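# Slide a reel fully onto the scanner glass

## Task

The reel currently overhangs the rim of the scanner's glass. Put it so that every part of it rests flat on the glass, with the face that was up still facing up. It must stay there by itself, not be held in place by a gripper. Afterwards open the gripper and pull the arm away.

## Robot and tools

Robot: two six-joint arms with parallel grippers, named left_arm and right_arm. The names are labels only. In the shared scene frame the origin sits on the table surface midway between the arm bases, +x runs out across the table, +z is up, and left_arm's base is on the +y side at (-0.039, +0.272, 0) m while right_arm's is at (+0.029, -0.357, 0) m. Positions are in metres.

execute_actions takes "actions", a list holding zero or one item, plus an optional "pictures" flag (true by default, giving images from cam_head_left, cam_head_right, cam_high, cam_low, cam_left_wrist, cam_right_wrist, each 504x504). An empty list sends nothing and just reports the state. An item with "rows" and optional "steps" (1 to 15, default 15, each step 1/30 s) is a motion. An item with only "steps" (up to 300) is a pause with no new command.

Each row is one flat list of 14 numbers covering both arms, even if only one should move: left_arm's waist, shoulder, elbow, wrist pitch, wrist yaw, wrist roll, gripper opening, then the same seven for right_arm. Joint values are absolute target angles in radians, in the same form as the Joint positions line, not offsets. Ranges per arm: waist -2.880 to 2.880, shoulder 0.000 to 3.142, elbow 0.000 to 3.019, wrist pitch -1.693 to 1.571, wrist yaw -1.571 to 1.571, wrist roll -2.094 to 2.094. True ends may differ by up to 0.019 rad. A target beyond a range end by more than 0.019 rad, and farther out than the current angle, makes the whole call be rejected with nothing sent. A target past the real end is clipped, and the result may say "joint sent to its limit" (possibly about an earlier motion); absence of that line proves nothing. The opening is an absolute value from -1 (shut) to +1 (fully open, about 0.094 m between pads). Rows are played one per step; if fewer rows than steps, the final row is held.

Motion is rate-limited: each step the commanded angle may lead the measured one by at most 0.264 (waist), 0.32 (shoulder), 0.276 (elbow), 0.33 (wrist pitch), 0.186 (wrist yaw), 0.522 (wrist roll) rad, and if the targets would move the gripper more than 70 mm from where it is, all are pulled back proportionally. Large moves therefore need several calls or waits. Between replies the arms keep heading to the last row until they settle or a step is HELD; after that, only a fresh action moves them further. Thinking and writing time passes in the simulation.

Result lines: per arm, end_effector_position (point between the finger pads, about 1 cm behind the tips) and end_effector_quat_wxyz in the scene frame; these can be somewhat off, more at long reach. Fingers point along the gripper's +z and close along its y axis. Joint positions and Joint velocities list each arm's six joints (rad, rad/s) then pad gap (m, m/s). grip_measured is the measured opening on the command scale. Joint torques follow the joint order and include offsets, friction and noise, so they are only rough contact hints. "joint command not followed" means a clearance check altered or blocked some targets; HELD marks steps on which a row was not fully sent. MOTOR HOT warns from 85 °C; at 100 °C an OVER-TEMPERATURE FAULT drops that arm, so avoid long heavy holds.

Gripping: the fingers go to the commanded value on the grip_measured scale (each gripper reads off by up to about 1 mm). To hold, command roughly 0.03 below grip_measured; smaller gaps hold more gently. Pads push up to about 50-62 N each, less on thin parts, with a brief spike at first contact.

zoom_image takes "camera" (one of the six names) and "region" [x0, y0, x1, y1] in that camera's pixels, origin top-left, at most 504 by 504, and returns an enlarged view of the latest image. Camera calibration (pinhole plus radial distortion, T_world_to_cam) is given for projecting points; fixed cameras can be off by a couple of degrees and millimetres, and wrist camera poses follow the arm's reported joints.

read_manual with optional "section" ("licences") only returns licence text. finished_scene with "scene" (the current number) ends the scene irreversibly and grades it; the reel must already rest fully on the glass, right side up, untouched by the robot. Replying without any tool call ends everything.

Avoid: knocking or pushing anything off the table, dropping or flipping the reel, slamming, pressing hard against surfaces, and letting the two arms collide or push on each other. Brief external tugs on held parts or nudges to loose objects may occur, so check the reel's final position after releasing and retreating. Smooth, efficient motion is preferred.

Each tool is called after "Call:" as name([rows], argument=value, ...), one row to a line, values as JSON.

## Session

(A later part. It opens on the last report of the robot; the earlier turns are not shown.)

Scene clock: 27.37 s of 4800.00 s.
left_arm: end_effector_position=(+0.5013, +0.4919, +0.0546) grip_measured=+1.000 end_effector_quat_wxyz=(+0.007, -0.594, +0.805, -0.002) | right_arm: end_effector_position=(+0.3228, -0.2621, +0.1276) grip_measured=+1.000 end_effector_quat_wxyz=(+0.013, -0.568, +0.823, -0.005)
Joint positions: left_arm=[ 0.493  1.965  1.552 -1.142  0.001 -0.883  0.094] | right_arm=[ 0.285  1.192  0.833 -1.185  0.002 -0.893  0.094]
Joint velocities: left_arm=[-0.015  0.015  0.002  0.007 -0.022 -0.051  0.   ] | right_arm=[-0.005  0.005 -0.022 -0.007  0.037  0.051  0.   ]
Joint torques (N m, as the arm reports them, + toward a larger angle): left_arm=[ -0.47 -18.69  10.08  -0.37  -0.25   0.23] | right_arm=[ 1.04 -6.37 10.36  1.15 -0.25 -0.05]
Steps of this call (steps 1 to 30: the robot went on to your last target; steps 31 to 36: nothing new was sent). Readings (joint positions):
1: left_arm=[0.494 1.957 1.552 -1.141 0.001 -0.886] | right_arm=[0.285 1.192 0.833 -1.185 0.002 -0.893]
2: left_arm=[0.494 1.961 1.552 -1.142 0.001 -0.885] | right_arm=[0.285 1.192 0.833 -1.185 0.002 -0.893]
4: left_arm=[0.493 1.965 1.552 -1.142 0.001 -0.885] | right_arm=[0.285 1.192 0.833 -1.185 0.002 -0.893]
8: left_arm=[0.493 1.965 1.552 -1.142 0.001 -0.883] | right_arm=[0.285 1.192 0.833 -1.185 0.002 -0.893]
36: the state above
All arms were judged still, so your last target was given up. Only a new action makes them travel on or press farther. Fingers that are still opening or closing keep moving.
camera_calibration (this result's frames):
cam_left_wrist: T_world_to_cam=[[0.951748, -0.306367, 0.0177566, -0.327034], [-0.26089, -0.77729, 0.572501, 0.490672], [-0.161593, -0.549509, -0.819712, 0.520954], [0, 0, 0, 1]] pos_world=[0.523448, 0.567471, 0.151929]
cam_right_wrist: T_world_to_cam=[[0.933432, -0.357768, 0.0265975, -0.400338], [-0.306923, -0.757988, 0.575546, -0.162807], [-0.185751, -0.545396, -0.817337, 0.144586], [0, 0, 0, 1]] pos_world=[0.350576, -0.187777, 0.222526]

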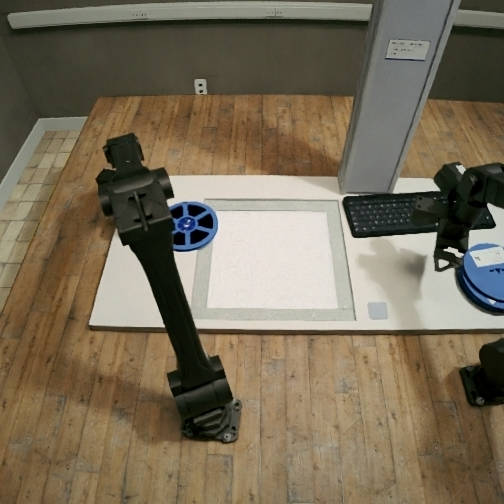

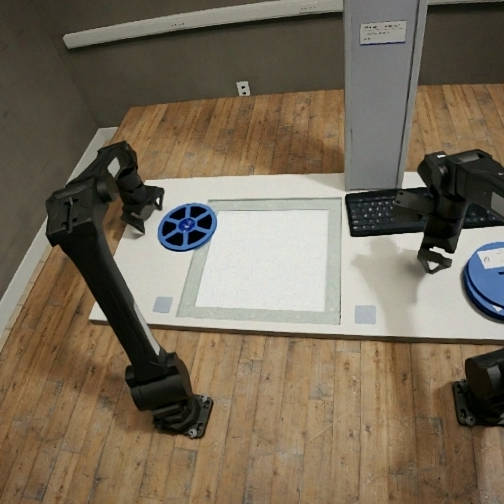

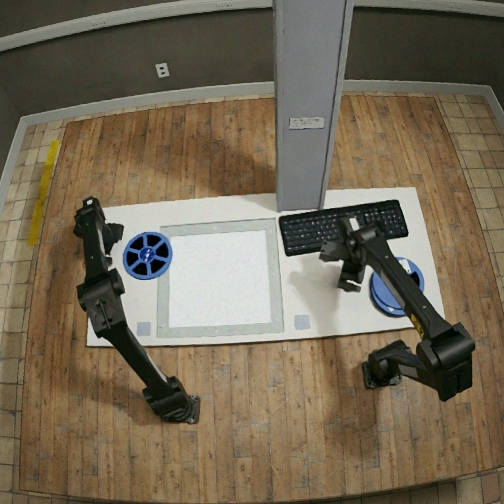

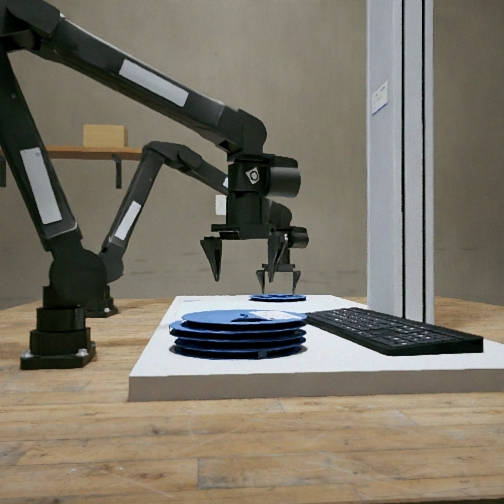

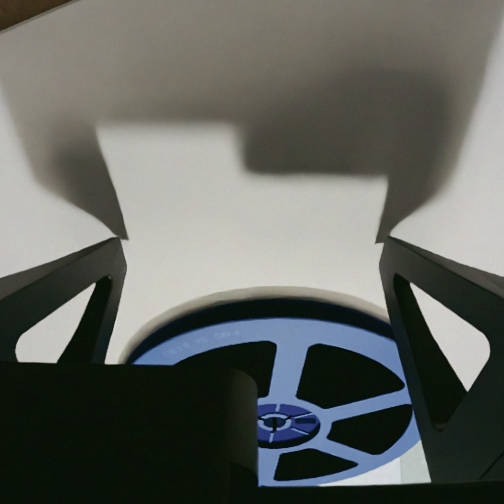

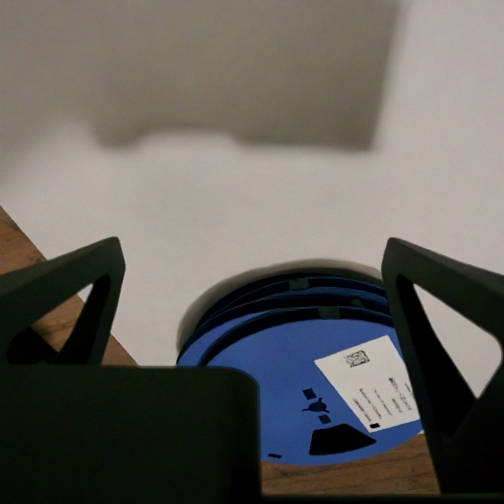

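Call:
execute_actions([
  {"rows": [[0.483,1.953,1.540,-1.146,0,-0.876,1, 0.30,1.20,0.85,-1.17,0,-0.9,1],[0.478,1.948,1.533,-1.144,0,-0.880,1, 0.30,1.20,0.85,-1.17,0,-0.9,1],[0.474,1.944,1.526,-1.142,0,-0.884,1, 0.30,1.20,0.85,-1.17,0,-0.9,1],[0.469,1.940,1.519,-1.140,0,-0.888,1, 0.30,1.20,0.85,-1.17,0,-0.9,1],[0.465,1.935,1.512,-1.138,0,-0.892,1, 0.30,1.20,0.85,-1.17,0,-0.9,1],[0.460,1.931,1.505,-1.136,0,-0.896,1, 0.30,1.20,0.85,-1.17,0,-0.9,1],[0.456,1.927,1.498,-1.134,0,-0.900,1, 0.30,1.20,0.85,-1.17,0,-0.9,1],[0.452,1.922,1.491,-1.132,0,-0.904,1, 0.30,1.20,0.85,-1.17,0,-0.9,1],[0.447,1.918,1.484,-1.130,0,-0.908,1, 0.30,1.20,0.85,-1.17,0,-0.9,1],[0.443,1.914,1.477,-1.128,0,-0.912,1, 0.30,1.20,0.85,-1.17,0,-0.9,1],[0.438,1.909,1.470,-1.126,0,-0.916,1, 0.30,1.20,0.85,-1.17,0,-0.9,1],[0.434,1.905,1.463,-1.124,0,-0.920,1, 0.30,1.20,0.85,-1.17,0,-0.9,1],[0.430,1.900,1.456,-1.122,0,-0.924,1, 0.30,1.20,0.85,-1.17,0,-0.9,1],[0.425,1.896,1.449,-1.120,0,-0.928,1, 0.30,1.20,0.85,-1.17,0,-0.9,1],[0.421,1.892,1.443,-1.118,0,-0.932,1, 0.30,1.20,0.85,-1.17,0,-0.9,1]], "steps": 15},
])

Scene clock: 33.07 s of 4800.00 s.
left_arm: end_effector_position=(+0.4863, +0.4525, +0.0512) grip_measured=+1.000 end_effector_quat_wxyz=(-0.004, -0.582, +0.813, +0.002) | right_arm: end_effector_position=(+0.3228, -0.2621, +0.1276) grip_measured=+1.000 end_effector_quat_wxyz=(+0.013, -0.568, +0.823, -0.005)
Joint positions: left_arm=[ 0.437  1.917  1.466 -1.129 -0.001 -0.911  0.094] | right_arm=[ 0.285  1.192  0.833 -1.185  0.002 -0.893  0.094]
Joint velocities: left_arm=[-0.161 -0.151 -0.178  0.051 -0.081 -0.095  0.   ] | right_arm=[ 0.005  0.005 -0.002 -0.007 -0.022  0.022  0.   ]
Joint torques (N m, as the arm reports them, + toward a larger angle): left_arm=[ -0.36 -20.34   6.04   0.04  -0.19   0.16] | right_arm=[ 1.04 -6.38 10.36  1.15 -0.25 -0.05]
Steps of this call (steps 1 to 90: nothing new was sent; then 2.20 s passed at rest; steps 91 to 105: all 15 steps of this action). Readings (joint positions):
91: left_arm=[0.493 1.965 1.552 -1.142 0.001 -0.883] | right_arm=[0.285 1.192 0.833 -1.185 0.002 -0.893]
92: left_arm=[0.492 1.965 1.551 -1.142 0.001 -0.883] | right_arm=[0.285 1.192 0.833 -1.185 0.002 -0.893]
94: left_arm=[0.490 1.962 1.544 -1.142 0.001 -0.883] | right_arm=[0.285 1.192 0.833 -1.185 0.002 -0.893]
98: left_arm=[0.476 1.949 1.514 -1.142 0.001 -0.888] | right_arm=[0.285 1.192 0.833 -1.185 0.002 -0.893]
105: the state above
camera_calibration (this result's frames):
cam_left_wrist: T_world_to_cam=[[0.943032, -0.332691, -0.00259663, -0.307585], [-0.268574, -0.765849, 0.584246, 0.456053], [-0.196362, -0.550266, -0.811572, 0.510849], [0, 0, 0, 1]] pos_world=[0.512858, 0.52804, 0.147345]
cam_right_wrist: T_world_to_cam=[[0.933432, -0.357768, 0.0265975, -0.400338], [-0.306923, -0.757988, 0.575546, -0.162807], [-0.185751, -0.545396, -0.817337, 0.144586], [0, 0, 0, 1]] pos_world=[0.350576, -0.187777, 0.222526]

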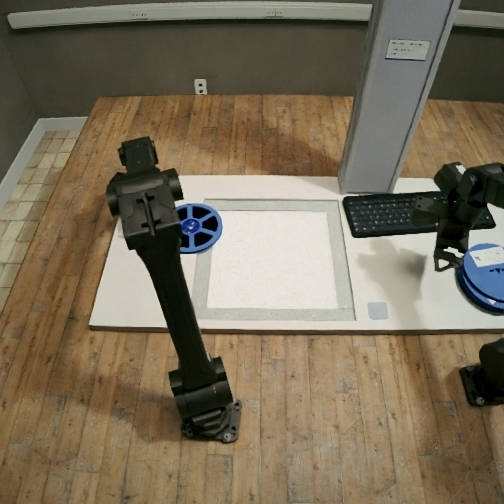

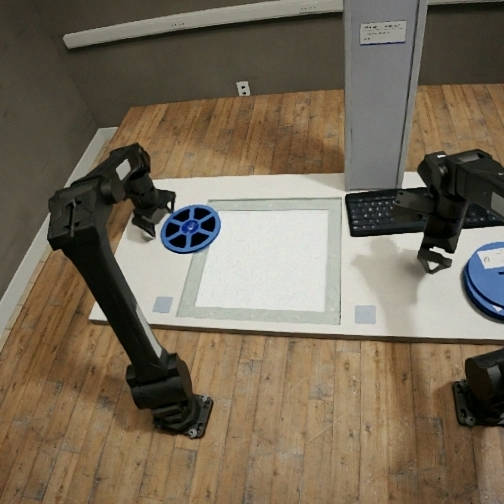

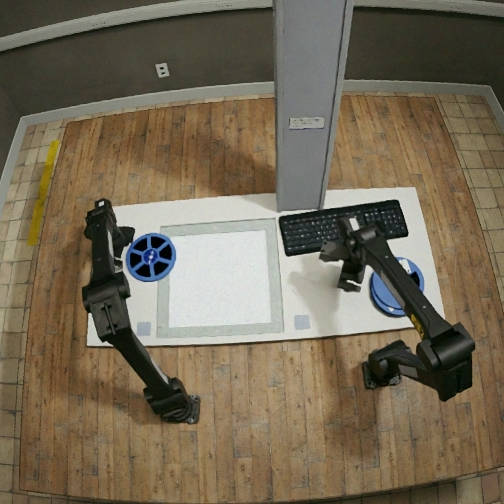

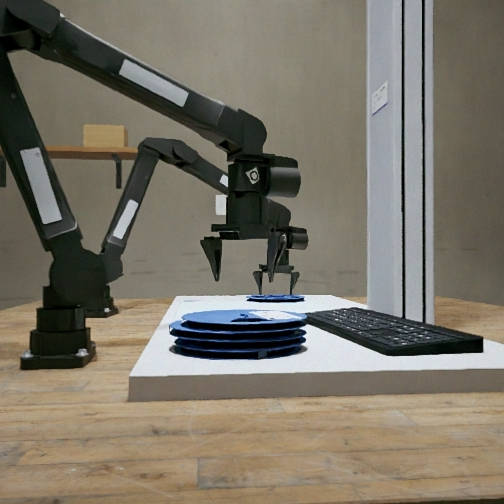

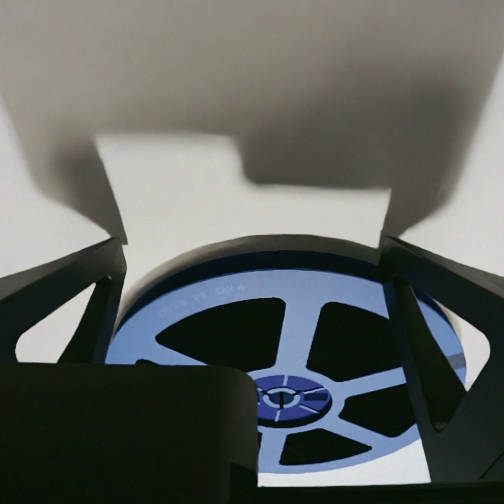

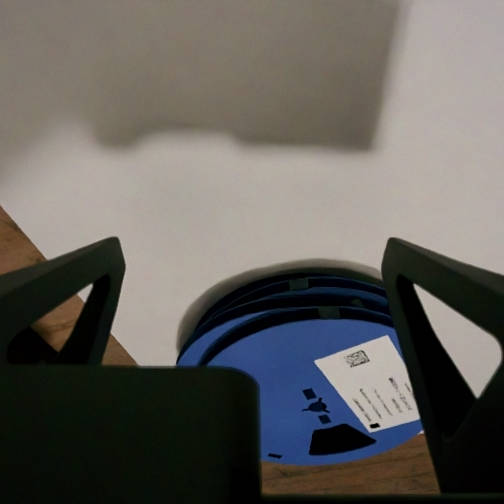

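Call:
execute_actions([
  {"rows": [[0.417,1.882,1.438,-1.116,0,-0.937,1, 0.30,1.20,0.85,-1.17,0,-0.9,1],[0.412,1.877,1.431,-1.114,0,-0.942,1, 0.30,1.20,0.85,-1.17,0,-0.9,1],[0.407,1.872,1.424,-1.111,0,-0.947,1, 0.30,1.20,0.85,-1.17,0,-0.9,1],[0.402,1.868,1.417,-1.109,0,-0.952,1, 0.30,1.20,0.85,-1.17,0,-0.9,1],[0.397,1.863,1.410,-1.106,0,-0.957,1, 0.30,1.20,0.85,-1.17,0,-0.9,1],[0.392,1.858,1.403,-1.104,0,-0.962,1, 0.30,1.20,0.85,-1.17,0,-0.9,1],[0.387,1.854,1.396,-1.102,0,-0.967,1, 0.30,1.20,0.85,-1.17,0,-0.9,1],[0.382,1.849,1.389,-1.099,0,-0.972,1, 0.30,1.20,0.85,-1.17,0,-0.9,1],[0.377,1.844,1.382,-1.097,0,-0.977,1, 0.30,1.20,0.85,-1.17,0,-0.9,1],[0.372,1.840,1.375,-1.094,0,-0.982,1, 0.30,1.20,0.85,-1.17,0,-0.9,1],[0.366,1.835,1.368,-1.092,0,-0.987,1, 0.30,1.20,0.85,-1.17,0,-0.9,1],[0.361,1.830,1.361,-1.090,0,-0.992,1, 0.30,1.20,0.85,-1.17,0,-0.9,1],[0.355,1.826,1.355,-1.088,0,-0.997,1, 0.30,1.20,0.85,-1.17,0,-0.9,1],[0.350,1.821,1.348,-1.085,0,-1.002,1, 0.30,1.20,0.85,-1.17,0,-0.9,1],[0.344,1.817,1.342,-1.083,0,-1.007,1, 0.30,1.20,0.85,-1.17,0,-0.9,1]], "steps": 15},
])

Scene clock: 35.90 s of 4800.00 s.
left_arm: end_effector_position=(+0.4717, +0.4069, +0.0589) grip_measured=+1.000 end_effector_quat_wxyz=(+0.002, -0.581, +0.814, -0.001) | right_arm: end_effector_position=(+0.3228, -0.2621, +0.1276) grip_measured=+1.000 end_effector_quat_wxyz=(+0.013, -0.568, +0.823, -0.005)
Joint positions: left_arm=[ 0.364  1.837  1.366 -1.095 -0.001 -0.981  0.094] | right_arm=[ 0.285  1.192  0.833 -1.185  0.002 -0.893  0.094]
Joint velocities: left_arm=[-0.21  -0.142 -0.188  0.042 -0.022 -0.139  0.   ] | right_arm=[ 0.005  0.005  0.002 -0.007  0.007 -0.007  0.   ]
Joint torques (N m, as the arm reports them, + toward a larger angle): left_arm=[ -0.12 -18.65   5.7    0.15  -0.18   0.03] | right_arm=[ 1.04 -6.37 10.36  1.16 -0.25 -0.06]
Steps of this call (steps 1 to 30: the robot went on to your last target; steps 31 to 70: nothing new was sent; steps 71 to 85: all 15 steps of this action). Readings (joint positions):
71: left_arm=[0.424 1.903 1.455 -1.126 -0.001 -0.925] | right_arm=[0.285 1.192 0.833 -1.185 0.002 -0.893]
72: left_arm=[0.424 1.902 1.452 -1.124 -0.001 -0.927] | right_arm=[0.285 1.192 0.833 -1.185 0.002 -0.893]
74: left_arm=[0.422 1.895 1.442 -1.119 -0.001 -0.933] | right_arm=[0.285 1.192 0.833 -1.185 0.002 -0.893]
78: left_arm=[0.410 1.875 1.414 -1.110 -0.001 -0.949] | right_arm=[0.285 1.192 0.833 -1.185 0.002 -0.893]
85: the state above
camera_calibration (this result's frames):
cam_left_wrist: T_world_to_cam=[[0.942228, -0.33486, 0.0086826, -0.30834], [-0.278159, -0.767716, 0.577269, 0.418439], [-0.186638, -0.546334, -0.816508, 0.483318], [0, 0, 0, 1]] pos_world=[0.497125, 0.482045, 0.155759]
cam_right_wrist: T_world_to_cam=[[0.933432, -0.357768, 0.0265975, -0.400338], [-0.306923, -0.757988, 0.575546, -0.162807], [-0.185751, -0.545396, -0.817337, 0.144586], [0, 0, 0, 1]] pos_world=[0.350576, -0.187777, 0.222526]

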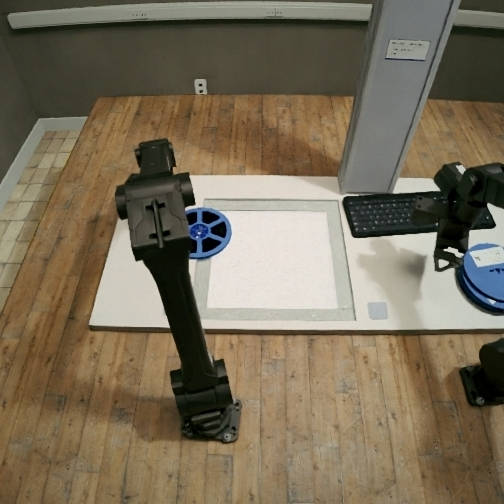

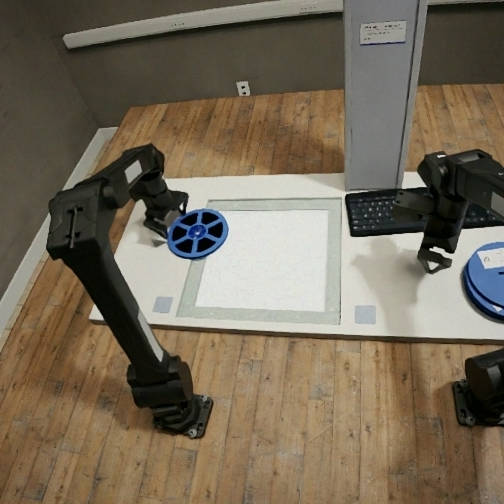

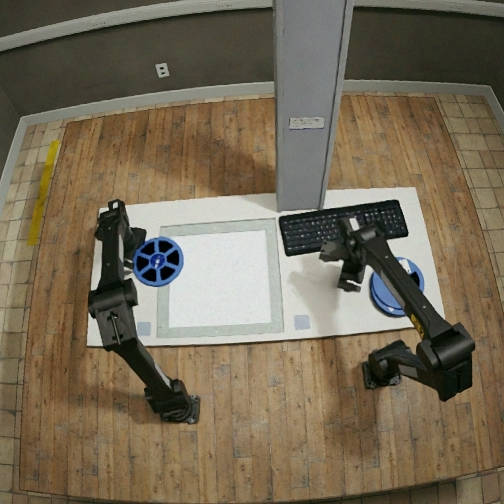

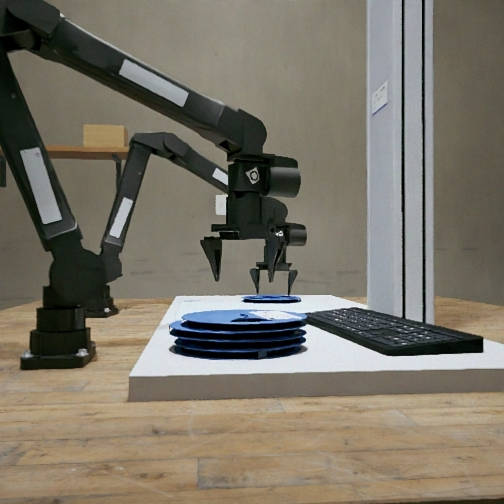

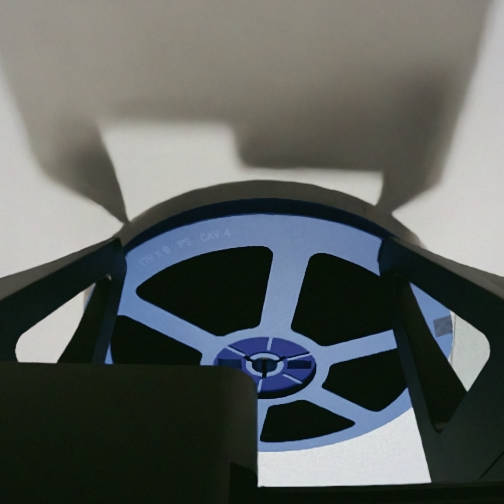

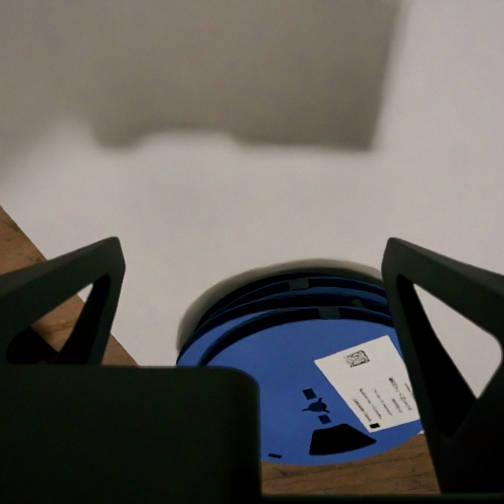

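Call:
execute_actions(actions=[])

Call:
zoom_image(camera="cam_low", region=[230, 255, 330, 315])

Call:
zoom_image(camera="cam_head_right", region=[120, 170, 260, 280])

Scene clock: 41.53 s of 4800.00 s.
left_arm: end_effector_position=(+0.4704, +0.3944, +0.0588) grip_measured=+1.000 end_effector_quat_wxyz=(+0.001, -0.580, +0.815, -0.000) | right_arm: end_effector_position=(+0.3228, -0.2621, +0.1276) grip_measured=+1.000 end_effector_quat_wxyz=(+0.013, -0.568, +0.823, -0.005)
Joint positions: left_arm=[ 0.342  1.828  1.353 -1.093 -0.001 -0.999  0.094] | right_arm=[ 0.285  1.192  0.833 -1.185  0.002 -0.893  0.094]
Joint velocities: left_arm=[-0.015  0.005 -0.002 -0.007 -0.066 -0.051  0.   ] | right_arm=[-0.005 -0.015 -0.002  0.007 -0.007  0.007  0.   ]
Joint torques (N m, as the arm reports them, + toward a larger angle): left_arm=[  0.25 -18.36   5.98   0.26  -0.19   0.06] | right_arm=[ 1.02 -6.4  10.37  1.15 -0.25 -0.05]
Steps of this call (steps 1 to 30: the robot went on to your last target; steps 31 to 90: nothing new was sent; then 2.63 s passed at rest). Readings (joint positions):
1: left_arm=[0.357 1.833 1.360 -1.095 -0.001 -0.985] | right_arm=[0.285 1.192 0.833 -1.185 0.002 -0.893]
2: left_arm=[0.351 1.830 1.356 -1.095 -0.001 -0.988] | right_arm=[0.285 1.192 0.833 -1.185 0.002 -0.893]
4: left_arm=[0.343 1.828 1.353 -1.095 -0.001 -0.992] | right_arm=[0.285 1.192 0.833 -1.185 0.002 -0.893]
8: left_arm=[0.342 1.828 1.353 -1.093 -0.001 -0.996] | right_arm=[0.285 1.192 0.833 -1.185 0.002 -0.893]
90: the state above
All arms were judged still, so your last target was given up. Only a new action makes them travel on or press farther. Fingers that are still opening or closing keep moving.
camera_calibration (this result's frames):
cam_left_wrist: T_world_to_cam=[[0.940829, -0.338806, 0.00714713, -0.309028], [-0.280326, -0.766237, 0.578185, 0.408903], [-0.190416, -0.545977, -0.815874, 0.477724], [0, 0, 0, 1]] pos_world=[0.496335, 0.469442, 0.15555]
cam_right_wrist: T_world_to_cam=[[0.933432, -0.357768, 0.0265975, -0.400338], [-0.306923, -0.757988, 0.575546, -0.162807], [-0.185751, -0.545396, -0.817337, 0.144586], [0, 0, 0, 1]] pos_world=[0.350576, -0.187777, 0.222526]

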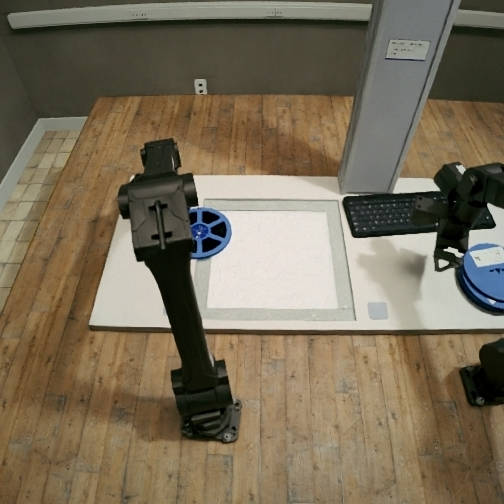

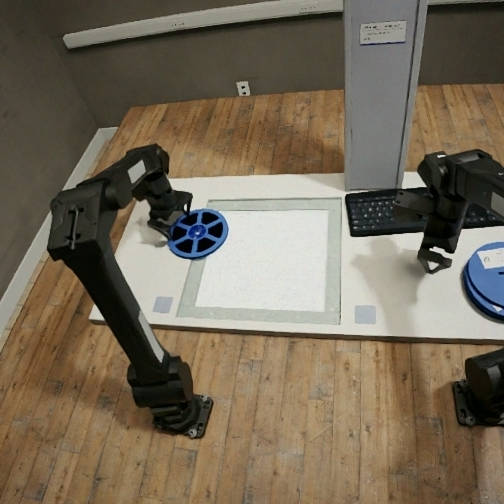

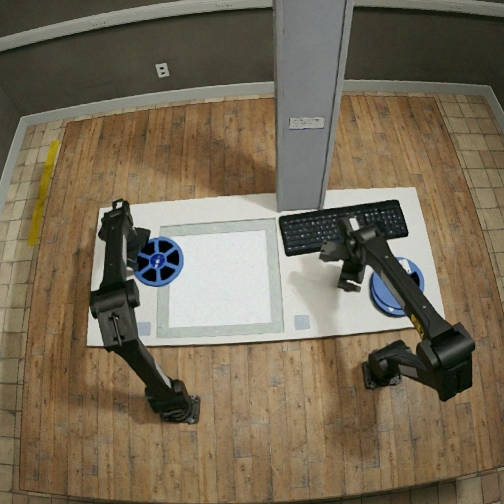

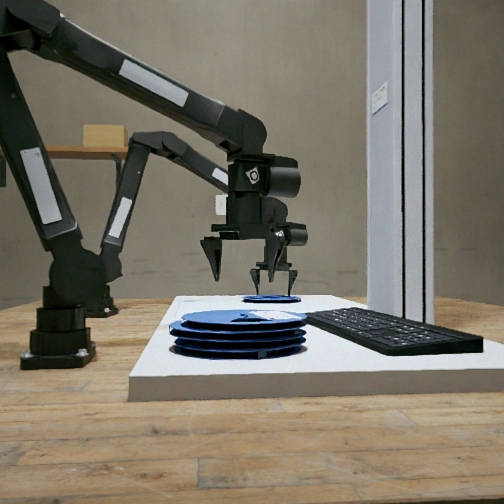

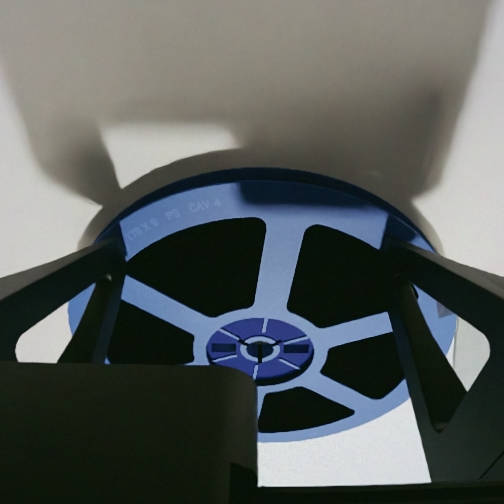

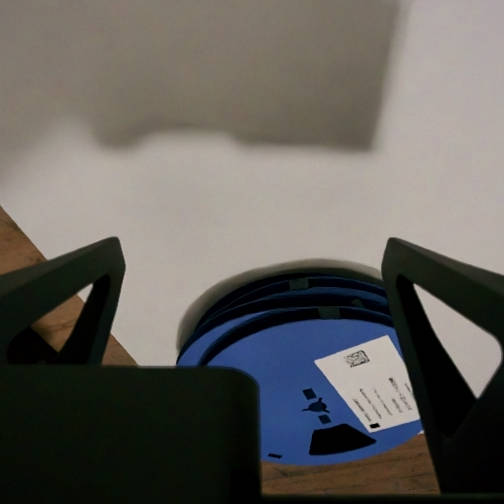

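Region (230, 255, 330, 315) of cam_low's 504x504 image, scaled by 5.040, with more detail than that image has; it fills the top 302 rows of this view, and the rest is white.

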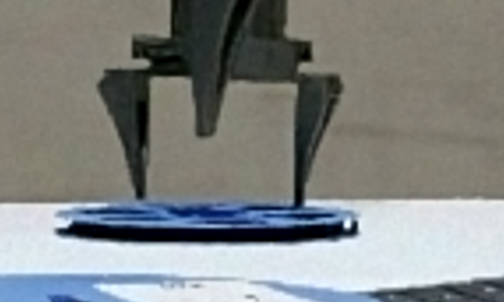

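Region (120, 170, 260, 280) of cam_head_right's 504x504 image, scaled by 3.600, with more detail than that image has; it fills the top 396 rows of this view, and the rest is white.

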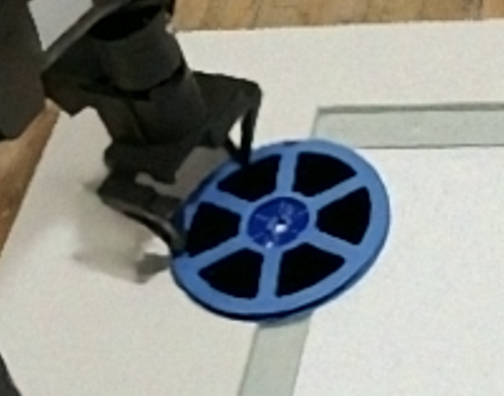

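Call:
execute_actions([
  {"rows": [[0.344,1.817,1.40,-1.09,0,-1.0,1, 0.30,1.20,0.85,-1.17,0,-0.9,1],[0.348,1.82,1.42,-1.09,0,-0.995,1, 0.30,1.20,0.85,-1.17,0,-0.9,1],[0.358,1.828,1.44,-1.088,0,-0.985,1, 0.30,1.20,0.85,-1.17,0,-0.9,1],[0.37,1.838,1.458,-1.086,0,-0.975,1, 0.30,1.20,0.85,-1.17,0,-0.9,1],[0.383,1.85,1.472,-1.084,0,-0.965,1, 0.30,1.20,0.85,-1.17,0,-0.9,1],[0.395,1.862,1.483,-1.082,0,-0.955,1, 0.30,1.20,0.85,-1.17,0,-0.9,1],[0.405,1.874,1.491,-1.08,0,-0.945,1, 0.30,1.20,0.85,-1.17,0,-0.9,1],[0.413,1.885,1.496,-1.08,0,-0.935,1, 0.30,1.20,0.85,-1.17,0,-0.9,1],[0.418,1.895,1.50,-1.08,0,-0.928,1, 0.30,1.20,0.85,-1.17,0,-0.9,1],[0.418,1.902,1.50,-1.08,0,-0.925,1, 0.30,1.20,0.85,-1.17,0,-0.9,1]], "steps": 15},
], pictures=false)

Call:
execute_actions([
  {"steps": 10},
])

Scene clock: 50.50 s of 4800.00 s.
left_arm: end_effector_position=(+0.4984, +0.4511, +0.0668) grip_measured=+1.000 end_effector_quat_wxyz=(+0.030, -0.591, +0.806, -0.009) | right_arm: end_effector_position=(+0.3228, -0.2621, +0.1276) grip_measured=+1.000 end_effector_quat_wxyz=(+0.013, -0.568, +0.823, -0.005)
Joint positions: left_arm=[ 0.428  1.885  1.46  -1.084 -0.001 -0.941  0.094] | right_arm=[ 0.285  1.192  0.833 -1.185  0.002 -0.893  0.094]
Joint velocities: left_arm=[ 0.044  0.122 -0.002 -0.002  0.066  0.051  0.   ] | right_arm=[ 0.015  0.005 -0.017  0.017 -0.037 -0.051  0.   ]
Joint torques (N m, as the arm reports them, + toward a larger angle): left_arm=[ -1.14 -17.79   9.98   0.05  -0.19   0.25] | right_arm=[ 1.05 -6.36 10.36  1.15 -0.25 -0.06]
Steps of this call (steps 1 to 90: nothing new was sent; then 5.47 s passed at rest; steps 91 to 105: all 15 steps of this action). Readings (joint positions):
91: left_arm=[0.342 1.828 1.353 -1.093 -0.001 -0.999] | right_arm=[0.285 1.192 0.833 -1.185 0.002 -0.893]
92: left_arm=[0.342 1.828 1.354 -1.093 -0.001 -0.999] | right_arm=[0.285 1.192 0.833 -1.185 0.002 -0.893]
94: left_arm=[0.344 1.829 1.362 -1.093 -0.001 -0.996] | right_arm=[0.285 1.192 0.833 -1.185 0.002 -0.893]
98: left_arm=[0.370 1.846 1.421 -1.091 -0.001 -0.973] | right_arm=[0.285 1.192 0.833 -1.185 0.002 -0.893]
105: the state above

Scene clock: 50.83 s of 4800.00 s.
left_arm: end_effector_position=(+0.4981, +0.4499, +0.0616) grip_measured=+1.000 end_effector_quat_wxyz=(+0.025, -0.587, +0.809, -0.008) | right_arm: end_effector_position=(+0.3228, -0.2621, +0.1276) grip_measured=+1.000 end_effector_quat_wxyz=(+0.013, -0.568, +0.823, -0.005)
Joint positions: left_arm=[ 0.426  1.894  1.46  -1.084 -0.001 -0.934  0.094] | right_arm=[ 0.285  1.192  0.833 -1.185  0.002 -0.893  0.094]
Joint velocities: left_arm=[-0.005 -0.005 -0.007 -0.007  0.007 -0.051  0.   ] | right_arm=[ 0.015 -0.005 -0.002 -0.012 -0.051  0.022  0.   ]
Joint torques (N m, as the arm reports them, + toward a larger angle): left_arm=[ -0.37 -18.12   9.76   0.11  -0.19   0.25] | right_arm=[ 1.03 -6.35 10.36  1.15 -0.25 -0.06]
Steps of this call (steps 1 to 10: the robot went on to your last target). Readings (joint positions):
1: left_arm=[0.428 1.888 1.460 -1.084 -0.001 -0.940] | right_arm=[0.285 1.192 0.833 -1.185 0.002 -0.893]
2: left_arm=[0.428 1.891 1.460 -1.084 -0.001 -0.938] | right_arm=[0.285 1.192 0.833 -1.185 0.002 -0.893]
4: left_arm=[0.426 1.894 1.460 -1.084 -0.001 -0.936] | right_arm=[0.285 1.192 0.833 -1.185 0.002 -0.893]
8: left_arm=[0.426 1.894 1.460 -1.084 -0.001 -0.934] | right_arm=[0.285 1.192 0.833 -1.185 0.002 -0.893]
10: the state above
camera_calibration (this result's frames):
cam_left_wrist: T_world_to_cam=[[0.945599, -0.321949, 0.0468109, -0.328687], [-0.293009, -0.780254, 0.552584, 0.471774], [-0.141379, -0.536239, -0.832142, 0.487795], [0, 0, 0, 1]] pos_world=[0.518005, 0.523858, 0.160606]
cam_right_wrist: T_world_to_cam=[[0.933432, -0.357768, 0.0265975, -0.400338], [-0.306923, -0.757988, 0.575546, -0.162807], [-0.185751, -0.545396, -0.817337, 0.144586], [0, 0, 0, 1]] pos_world=[0.350576, -0.187777, 0.222526]

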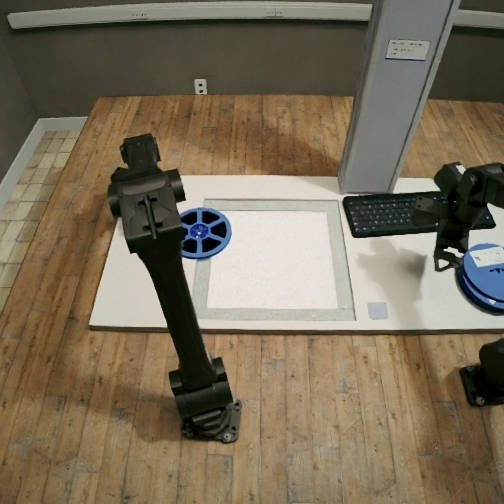

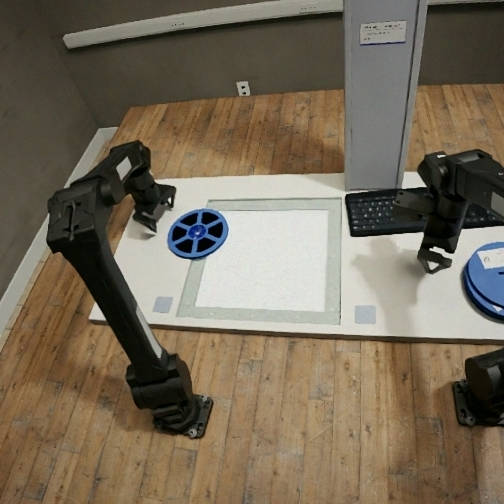

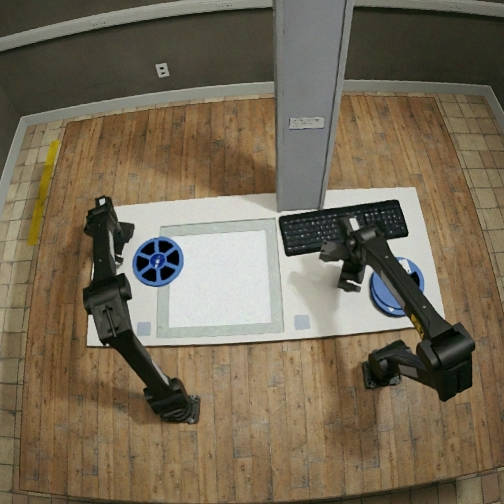

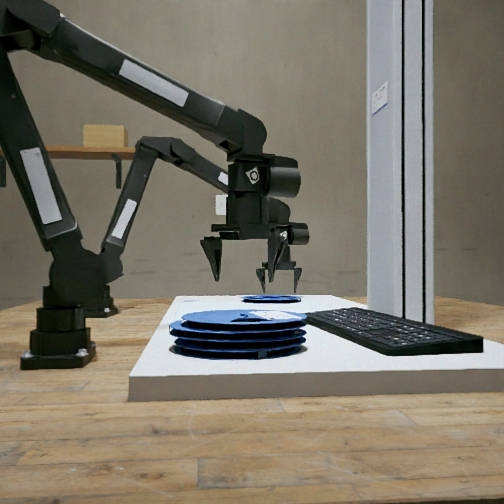

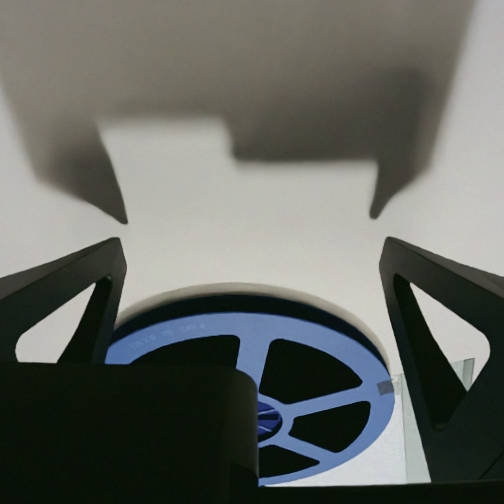

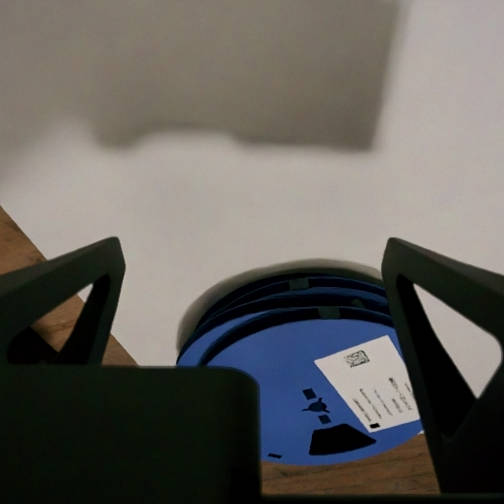

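Call:
execute_actions([
  {"rows": [[0.418,1.906,1.46,-1.084,0,-0.928,1, 0.30,1.20,0.85,-1.17,0,-0.9,1],[0.418,1.909,1.46,-1.084,0,-0.928,1, 0.30,1.20,0.85,-1.17,0,-0.9,1],[0.418,1.912,1.46,-1.084,0,-0.928,1, 0.30,1.20,0.85,-1.17,0,-0.9,1],[0.418,1.914,1.46,-1.084,0,-0.928,1, 0.30,1.20,0.85,-1.17,0,-0.9,1],[0.418,1.916,1.46,-1.084,0,-0.928,1, 0.30,1.20,0.85,-1.17,0,-0.9,1]], "steps": 12},
])

Scene clock: 53.87 s of 4800.00 s.
left_arm: end_effector_position=(+0.4977, +0.4498, +0.0585) grip_measured=+1.000 end_effector_quat_wxyz=(+0.022, -0.587, +0.810, -0.007) | right_arm: end_effector_position=(+0.3228, -0.2621, +0.1276) grip_measured=+1.000 end_effector_quat_wxyz=(+0.013, -0.568, +0.823, -0.005)
Joint positions: left_arm=[ 0.426  1.9    1.46  -1.084 -0.001 -0.933  0.094] | right_arm=[ 0.285  1.192  0.833 -1.185  0.002 -0.893  0.094]
Joint velocities: left_arm=[-0.005 -0.005 -0.017  0.012  0.022  0.007  0.   ] | right_arm=[-0.015 -0.005 -0.017 -0.002 -0.007 -0.007  0.   ]
Joint torques (N m, as the arm reports them, + toward a larger angle): left_arm=[ -0.51 -17.66   6.98  -0.04  -0.19   0.2 ] | right_arm=[ 1.03 -6.38 10.36  1.15 -0.25 -0.06]
Steps of this call (steps 1 to 15: the robot went on to your last target; steps 16 to 79: nothing new was sent; steps 80 to 91: all 12 steps of this action). Readings (joint positions):
80: left_arm=[0.426 1.894 1.460 -1.084 -0.001 -0.933] | right_arm=[0.285 1.192 0.833 -1.185 0.002 -0.893]
81: left_arm=[0.426 1.894 1.460 -1.084 -0.001 -0.933] | right_arm=[0.285 1.192 0.833 -1.185 0.002 -0.893]
83: left_arm=[0.426 1.894 1.460 -1.084 -0.001 -0.933] | right_arm=[0.285 1.192 0.833 -1.185 0.002 -0.893]
87: left_arm=[0.426 1.897 1.460 -1.084 -0.001 -0.933] | right_arm=[0.285 1.192 0.833 -1.185 0.002 -0.893]
91: the state above
camera_calibration (this result's frames):
cam_left_wrist: T_world_to_cam=[[0.945473, -0.322952, 0.0422246, -0.327439], [-0.290881, -0.77895, 0.555541, 0.471464], [-0.146522, -0.537531, -0.830416, 0.488122], [0, 0, 0, 1]] pos_world=[0.518245, 0.523881, 0.157253]
cam_right_wrist: T_world_to_cam=[[0.933432, -0.357768, 0.0265975, -0.400338], [-0.306923, -0.757988, 0.575546, -0.162807], [-0.185751, -0.545396, -0.817337, 0.144586], [0, 0, 0, 1]] pos_world=[0.350576, -0.187777, 0.222526]

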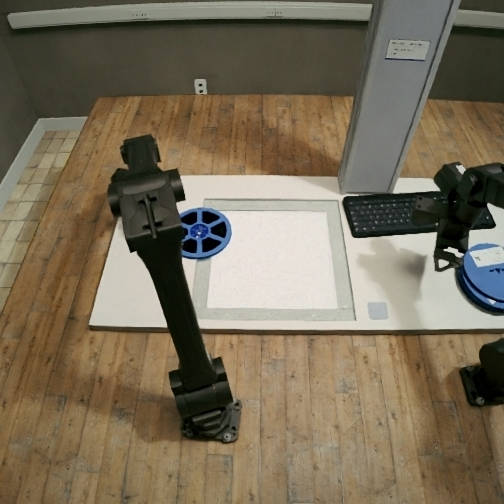

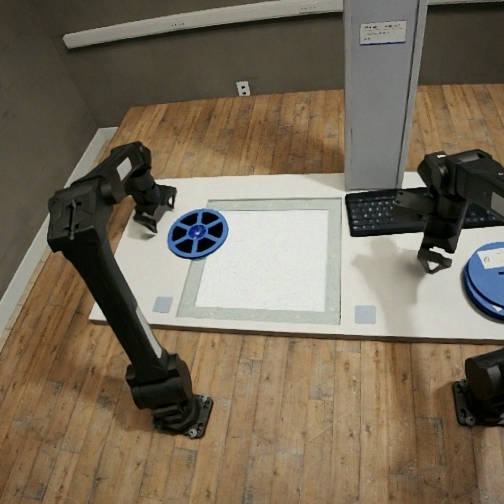

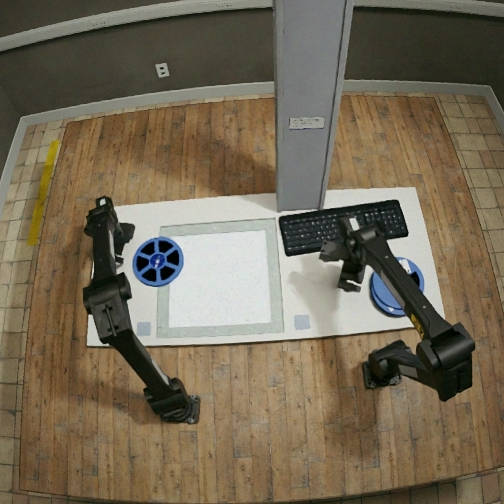

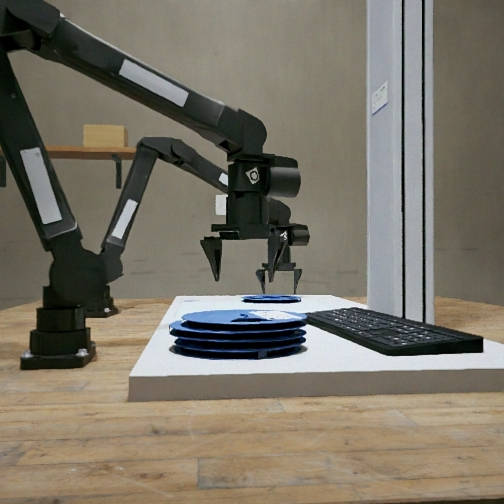

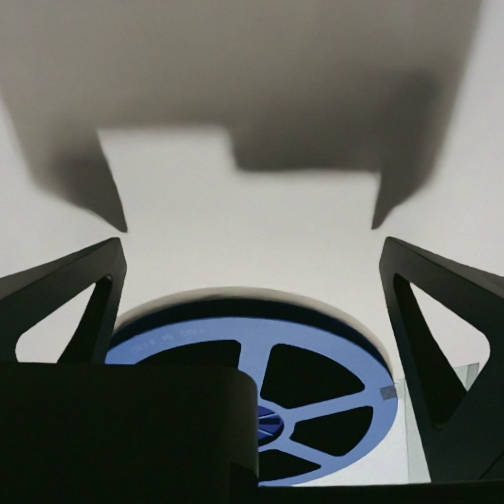

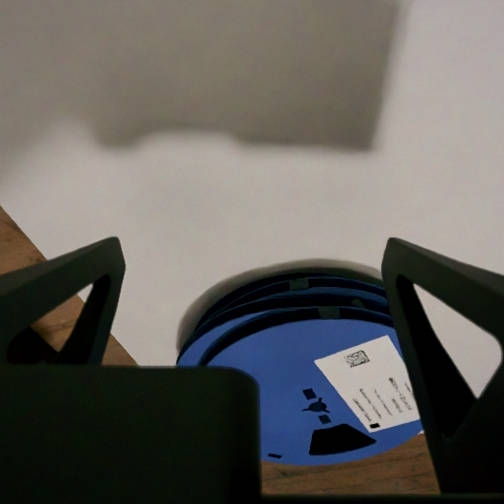

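Call:
execute_actions([
  {"rows": [[0.418,1.892,1.448,-1.08,0,-0.93,1, 0.30,1.20,0.85,-1.17,0,-0.9,1],[0.418,1.890,1.440,-1.078,0,-0.93,1, 0.30,1.20,0.85,-1.17,0,-0.9,1],[0.418,1.889,1.432,-1.076,0,-0.93,1, 0.30,1.20,0.85,-1.17,0,-0.9,1],[0.416,1.888,1.430,-1.075,0,-0.932,1, 0.30,1.20,0.85,-1.17,0,-0.9,1],[0.412,1.885,1.426,-1.073,0,-0.936,1, 0.30,1.20,0.85,-1.17,0,-0.9,1],[0.407,1.881,1.420,-1.070,0,-0.941,1, 0.30,1.20,0.85,-1.17,0,-0.9,1],[0.402,1.877,1.414,-1.068,0,-0.946,1, 0.30,1.20,0.85,-1.17,0,-0.9,1],[0.397,1.873,1.409,-1.065,0,-0.951,1, 0.30,1.20,0.85,-1.17,0,-0.9,1],[0.392,1.869,1.403,-1.063,0,-0.956,1, 0.30,1.20,0.85,-1.17,0,-0.9,1],[0.387,1.865,1.398,-1.060,0,-0.961,1, 0.30,1.20,0.85,-1.17,0,-0.9,1],[0.382,1.861,1.392,-1.058,0,-0.966,1, 0.30,1.20,0.85,-1.17,0,-0.9,1],[0.377,1.857,1.387,-1.055,0,-0.971,1, 0.30,1.20,0.85,-1.17,0,-0.9,1],[0.373,1.853,1.381,-1.053,0,-0.976,1, 0.30,1.20,0.85,-1.17,0,-0.9,1],[0.369,1.849,1.376,-1.051,0,-0.981,1, 0.30,1.20,0.85,-1.17,0,-0.9,1],[0.365,1.845,1.371,-1.049,0,-0.985,1, 0.30,1.20,0.85,-1.17,0,-0.9,1]], "steps": 15},
])

Scene clock: 60.40 s of 4800.00 s.
left_arm: end_effector_position=(+0.4843, +0.4206, +0.0497) grip_measured=+1.000 end_effector_quat_wxyz=(+0.013, -0.580, +0.814, -0.004) | right_arm: end_effector_position=(+0.3228, -0.2621, +0.1276) grip_measured=+1.000 end_effector_quat_wxyz=(+0.013, -0.568, +0.823, -0.005)
Joint positions: left_arm=[ 0.383  1.871  1.391 -1.063 -0.001 -0.96   0.094] | right_arm=[ 0.285  1.192  0.833 -1.185  0.002 -0.893  0.094]
Joint velocities: left_arm=[-0.2   -0.151 -0.139  0.051 -0.051 -0.154  0.   ] | right_arm=[-0.005 -0.015  0.002 -0.012  0.037 -0.022  0.   ]
Joint torques (N m, as the arm reports them, + toward a larger angle): left_arm=[ -0.11 -19.09   6.13   0.24  -0.19   0.07] | right_arm=[ 1.04 -6.33 10.36  1.14 -0.25 -0.06]
Steps of this call (steps 1 to 15: the robot went on to your last target; steps 16 to 90: nothing new was sent; then 3.03 s passed at rest; steps 91 to 105: all 15 steps of this action). Readings (joint positions):
91: left_arm=[0.426 1.901 1.460 -1.084 -0.001 -0.933] | right_arm=[0.285 1.192 0.833 -1.185 0.002 -0.893]
92: left_arm=[0.426 1.901 1.459 -1.084 -0.001 -0.933] | right_arm=[0.285 1.192 0.833 -1.185 0.002 -0.893]
94: left_arm=[0.426 1.900 1.453 -1.083 -0.001 -0.933] | right_arm=[0.285 1.192 0.833 -1.185 0.002 -0.893]
98: left_arm=[0.421 1.897 1.430 -1.079 -0.001 -0.936] | right_arm=[0.285 1.192 0.833 -1.185 0.002 -0.893]
105: the state above
camera_calibration (this result's frames):
cam_left_wrist: T_world_to_cam=[[0.940937, -0.337488, 0.0272102, -0.31471], [-0.292768, -0.770614, 0.566075, 0.446543], [-0.170075, -0.540607, -0.823905, 0.475578], [0, 0, 0, 1]] pos_world=[0.50774, 0.495002, 0.147617]
cam_right_wrist: T_world_to_cam=[[0.933432, -0.357768, 0.0265975, -0.400338], [-0.306923, -0.757988, 0.575546, -0.162807], [-0.185751, -0.545396, -0.817337, 0.144586], [0, 0, 0, 1]] pos_world=[0.350576, -0.187777, 0.222526]

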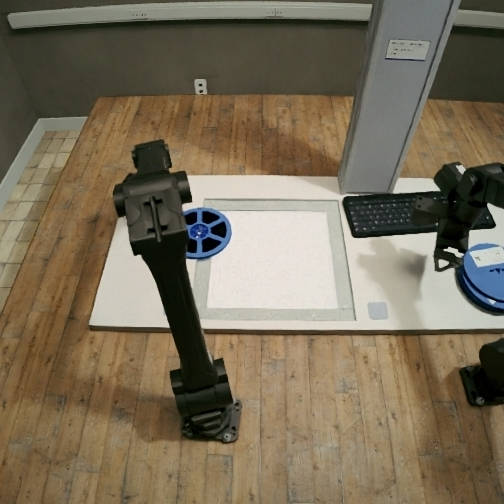

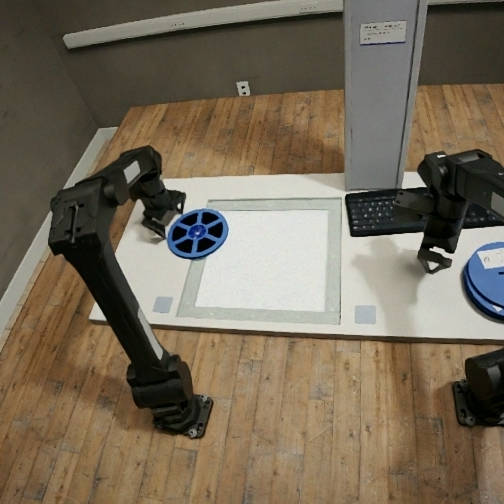

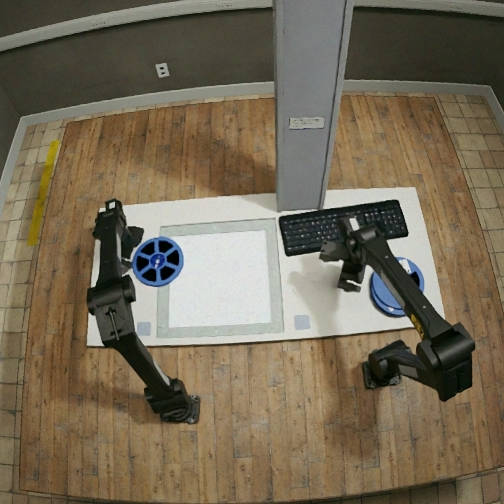

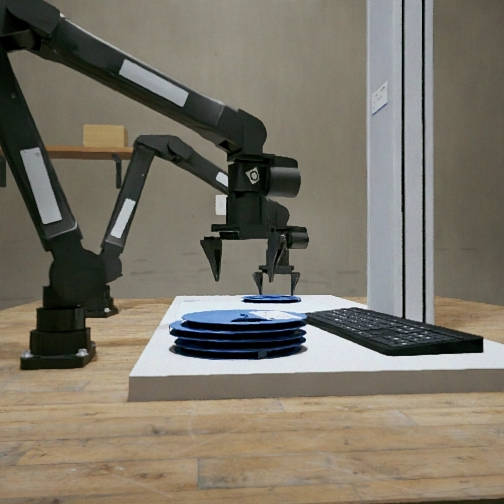

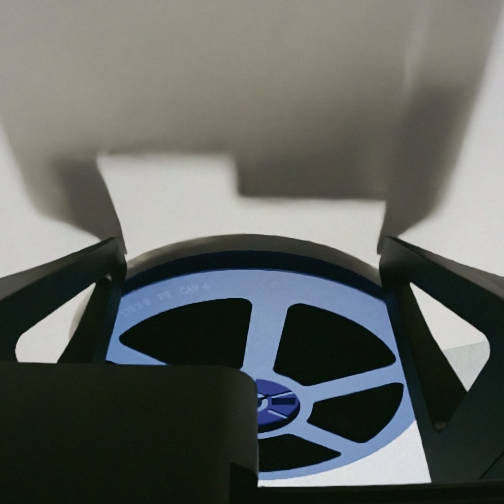

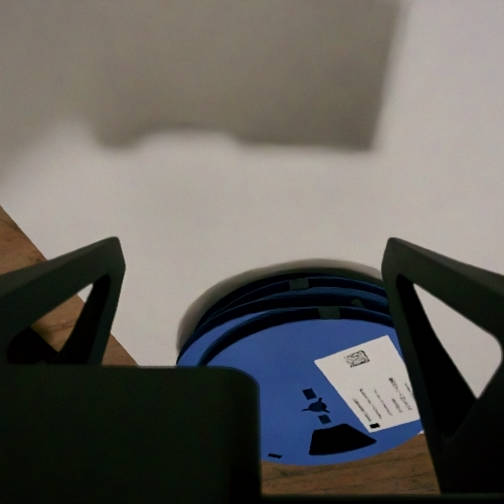

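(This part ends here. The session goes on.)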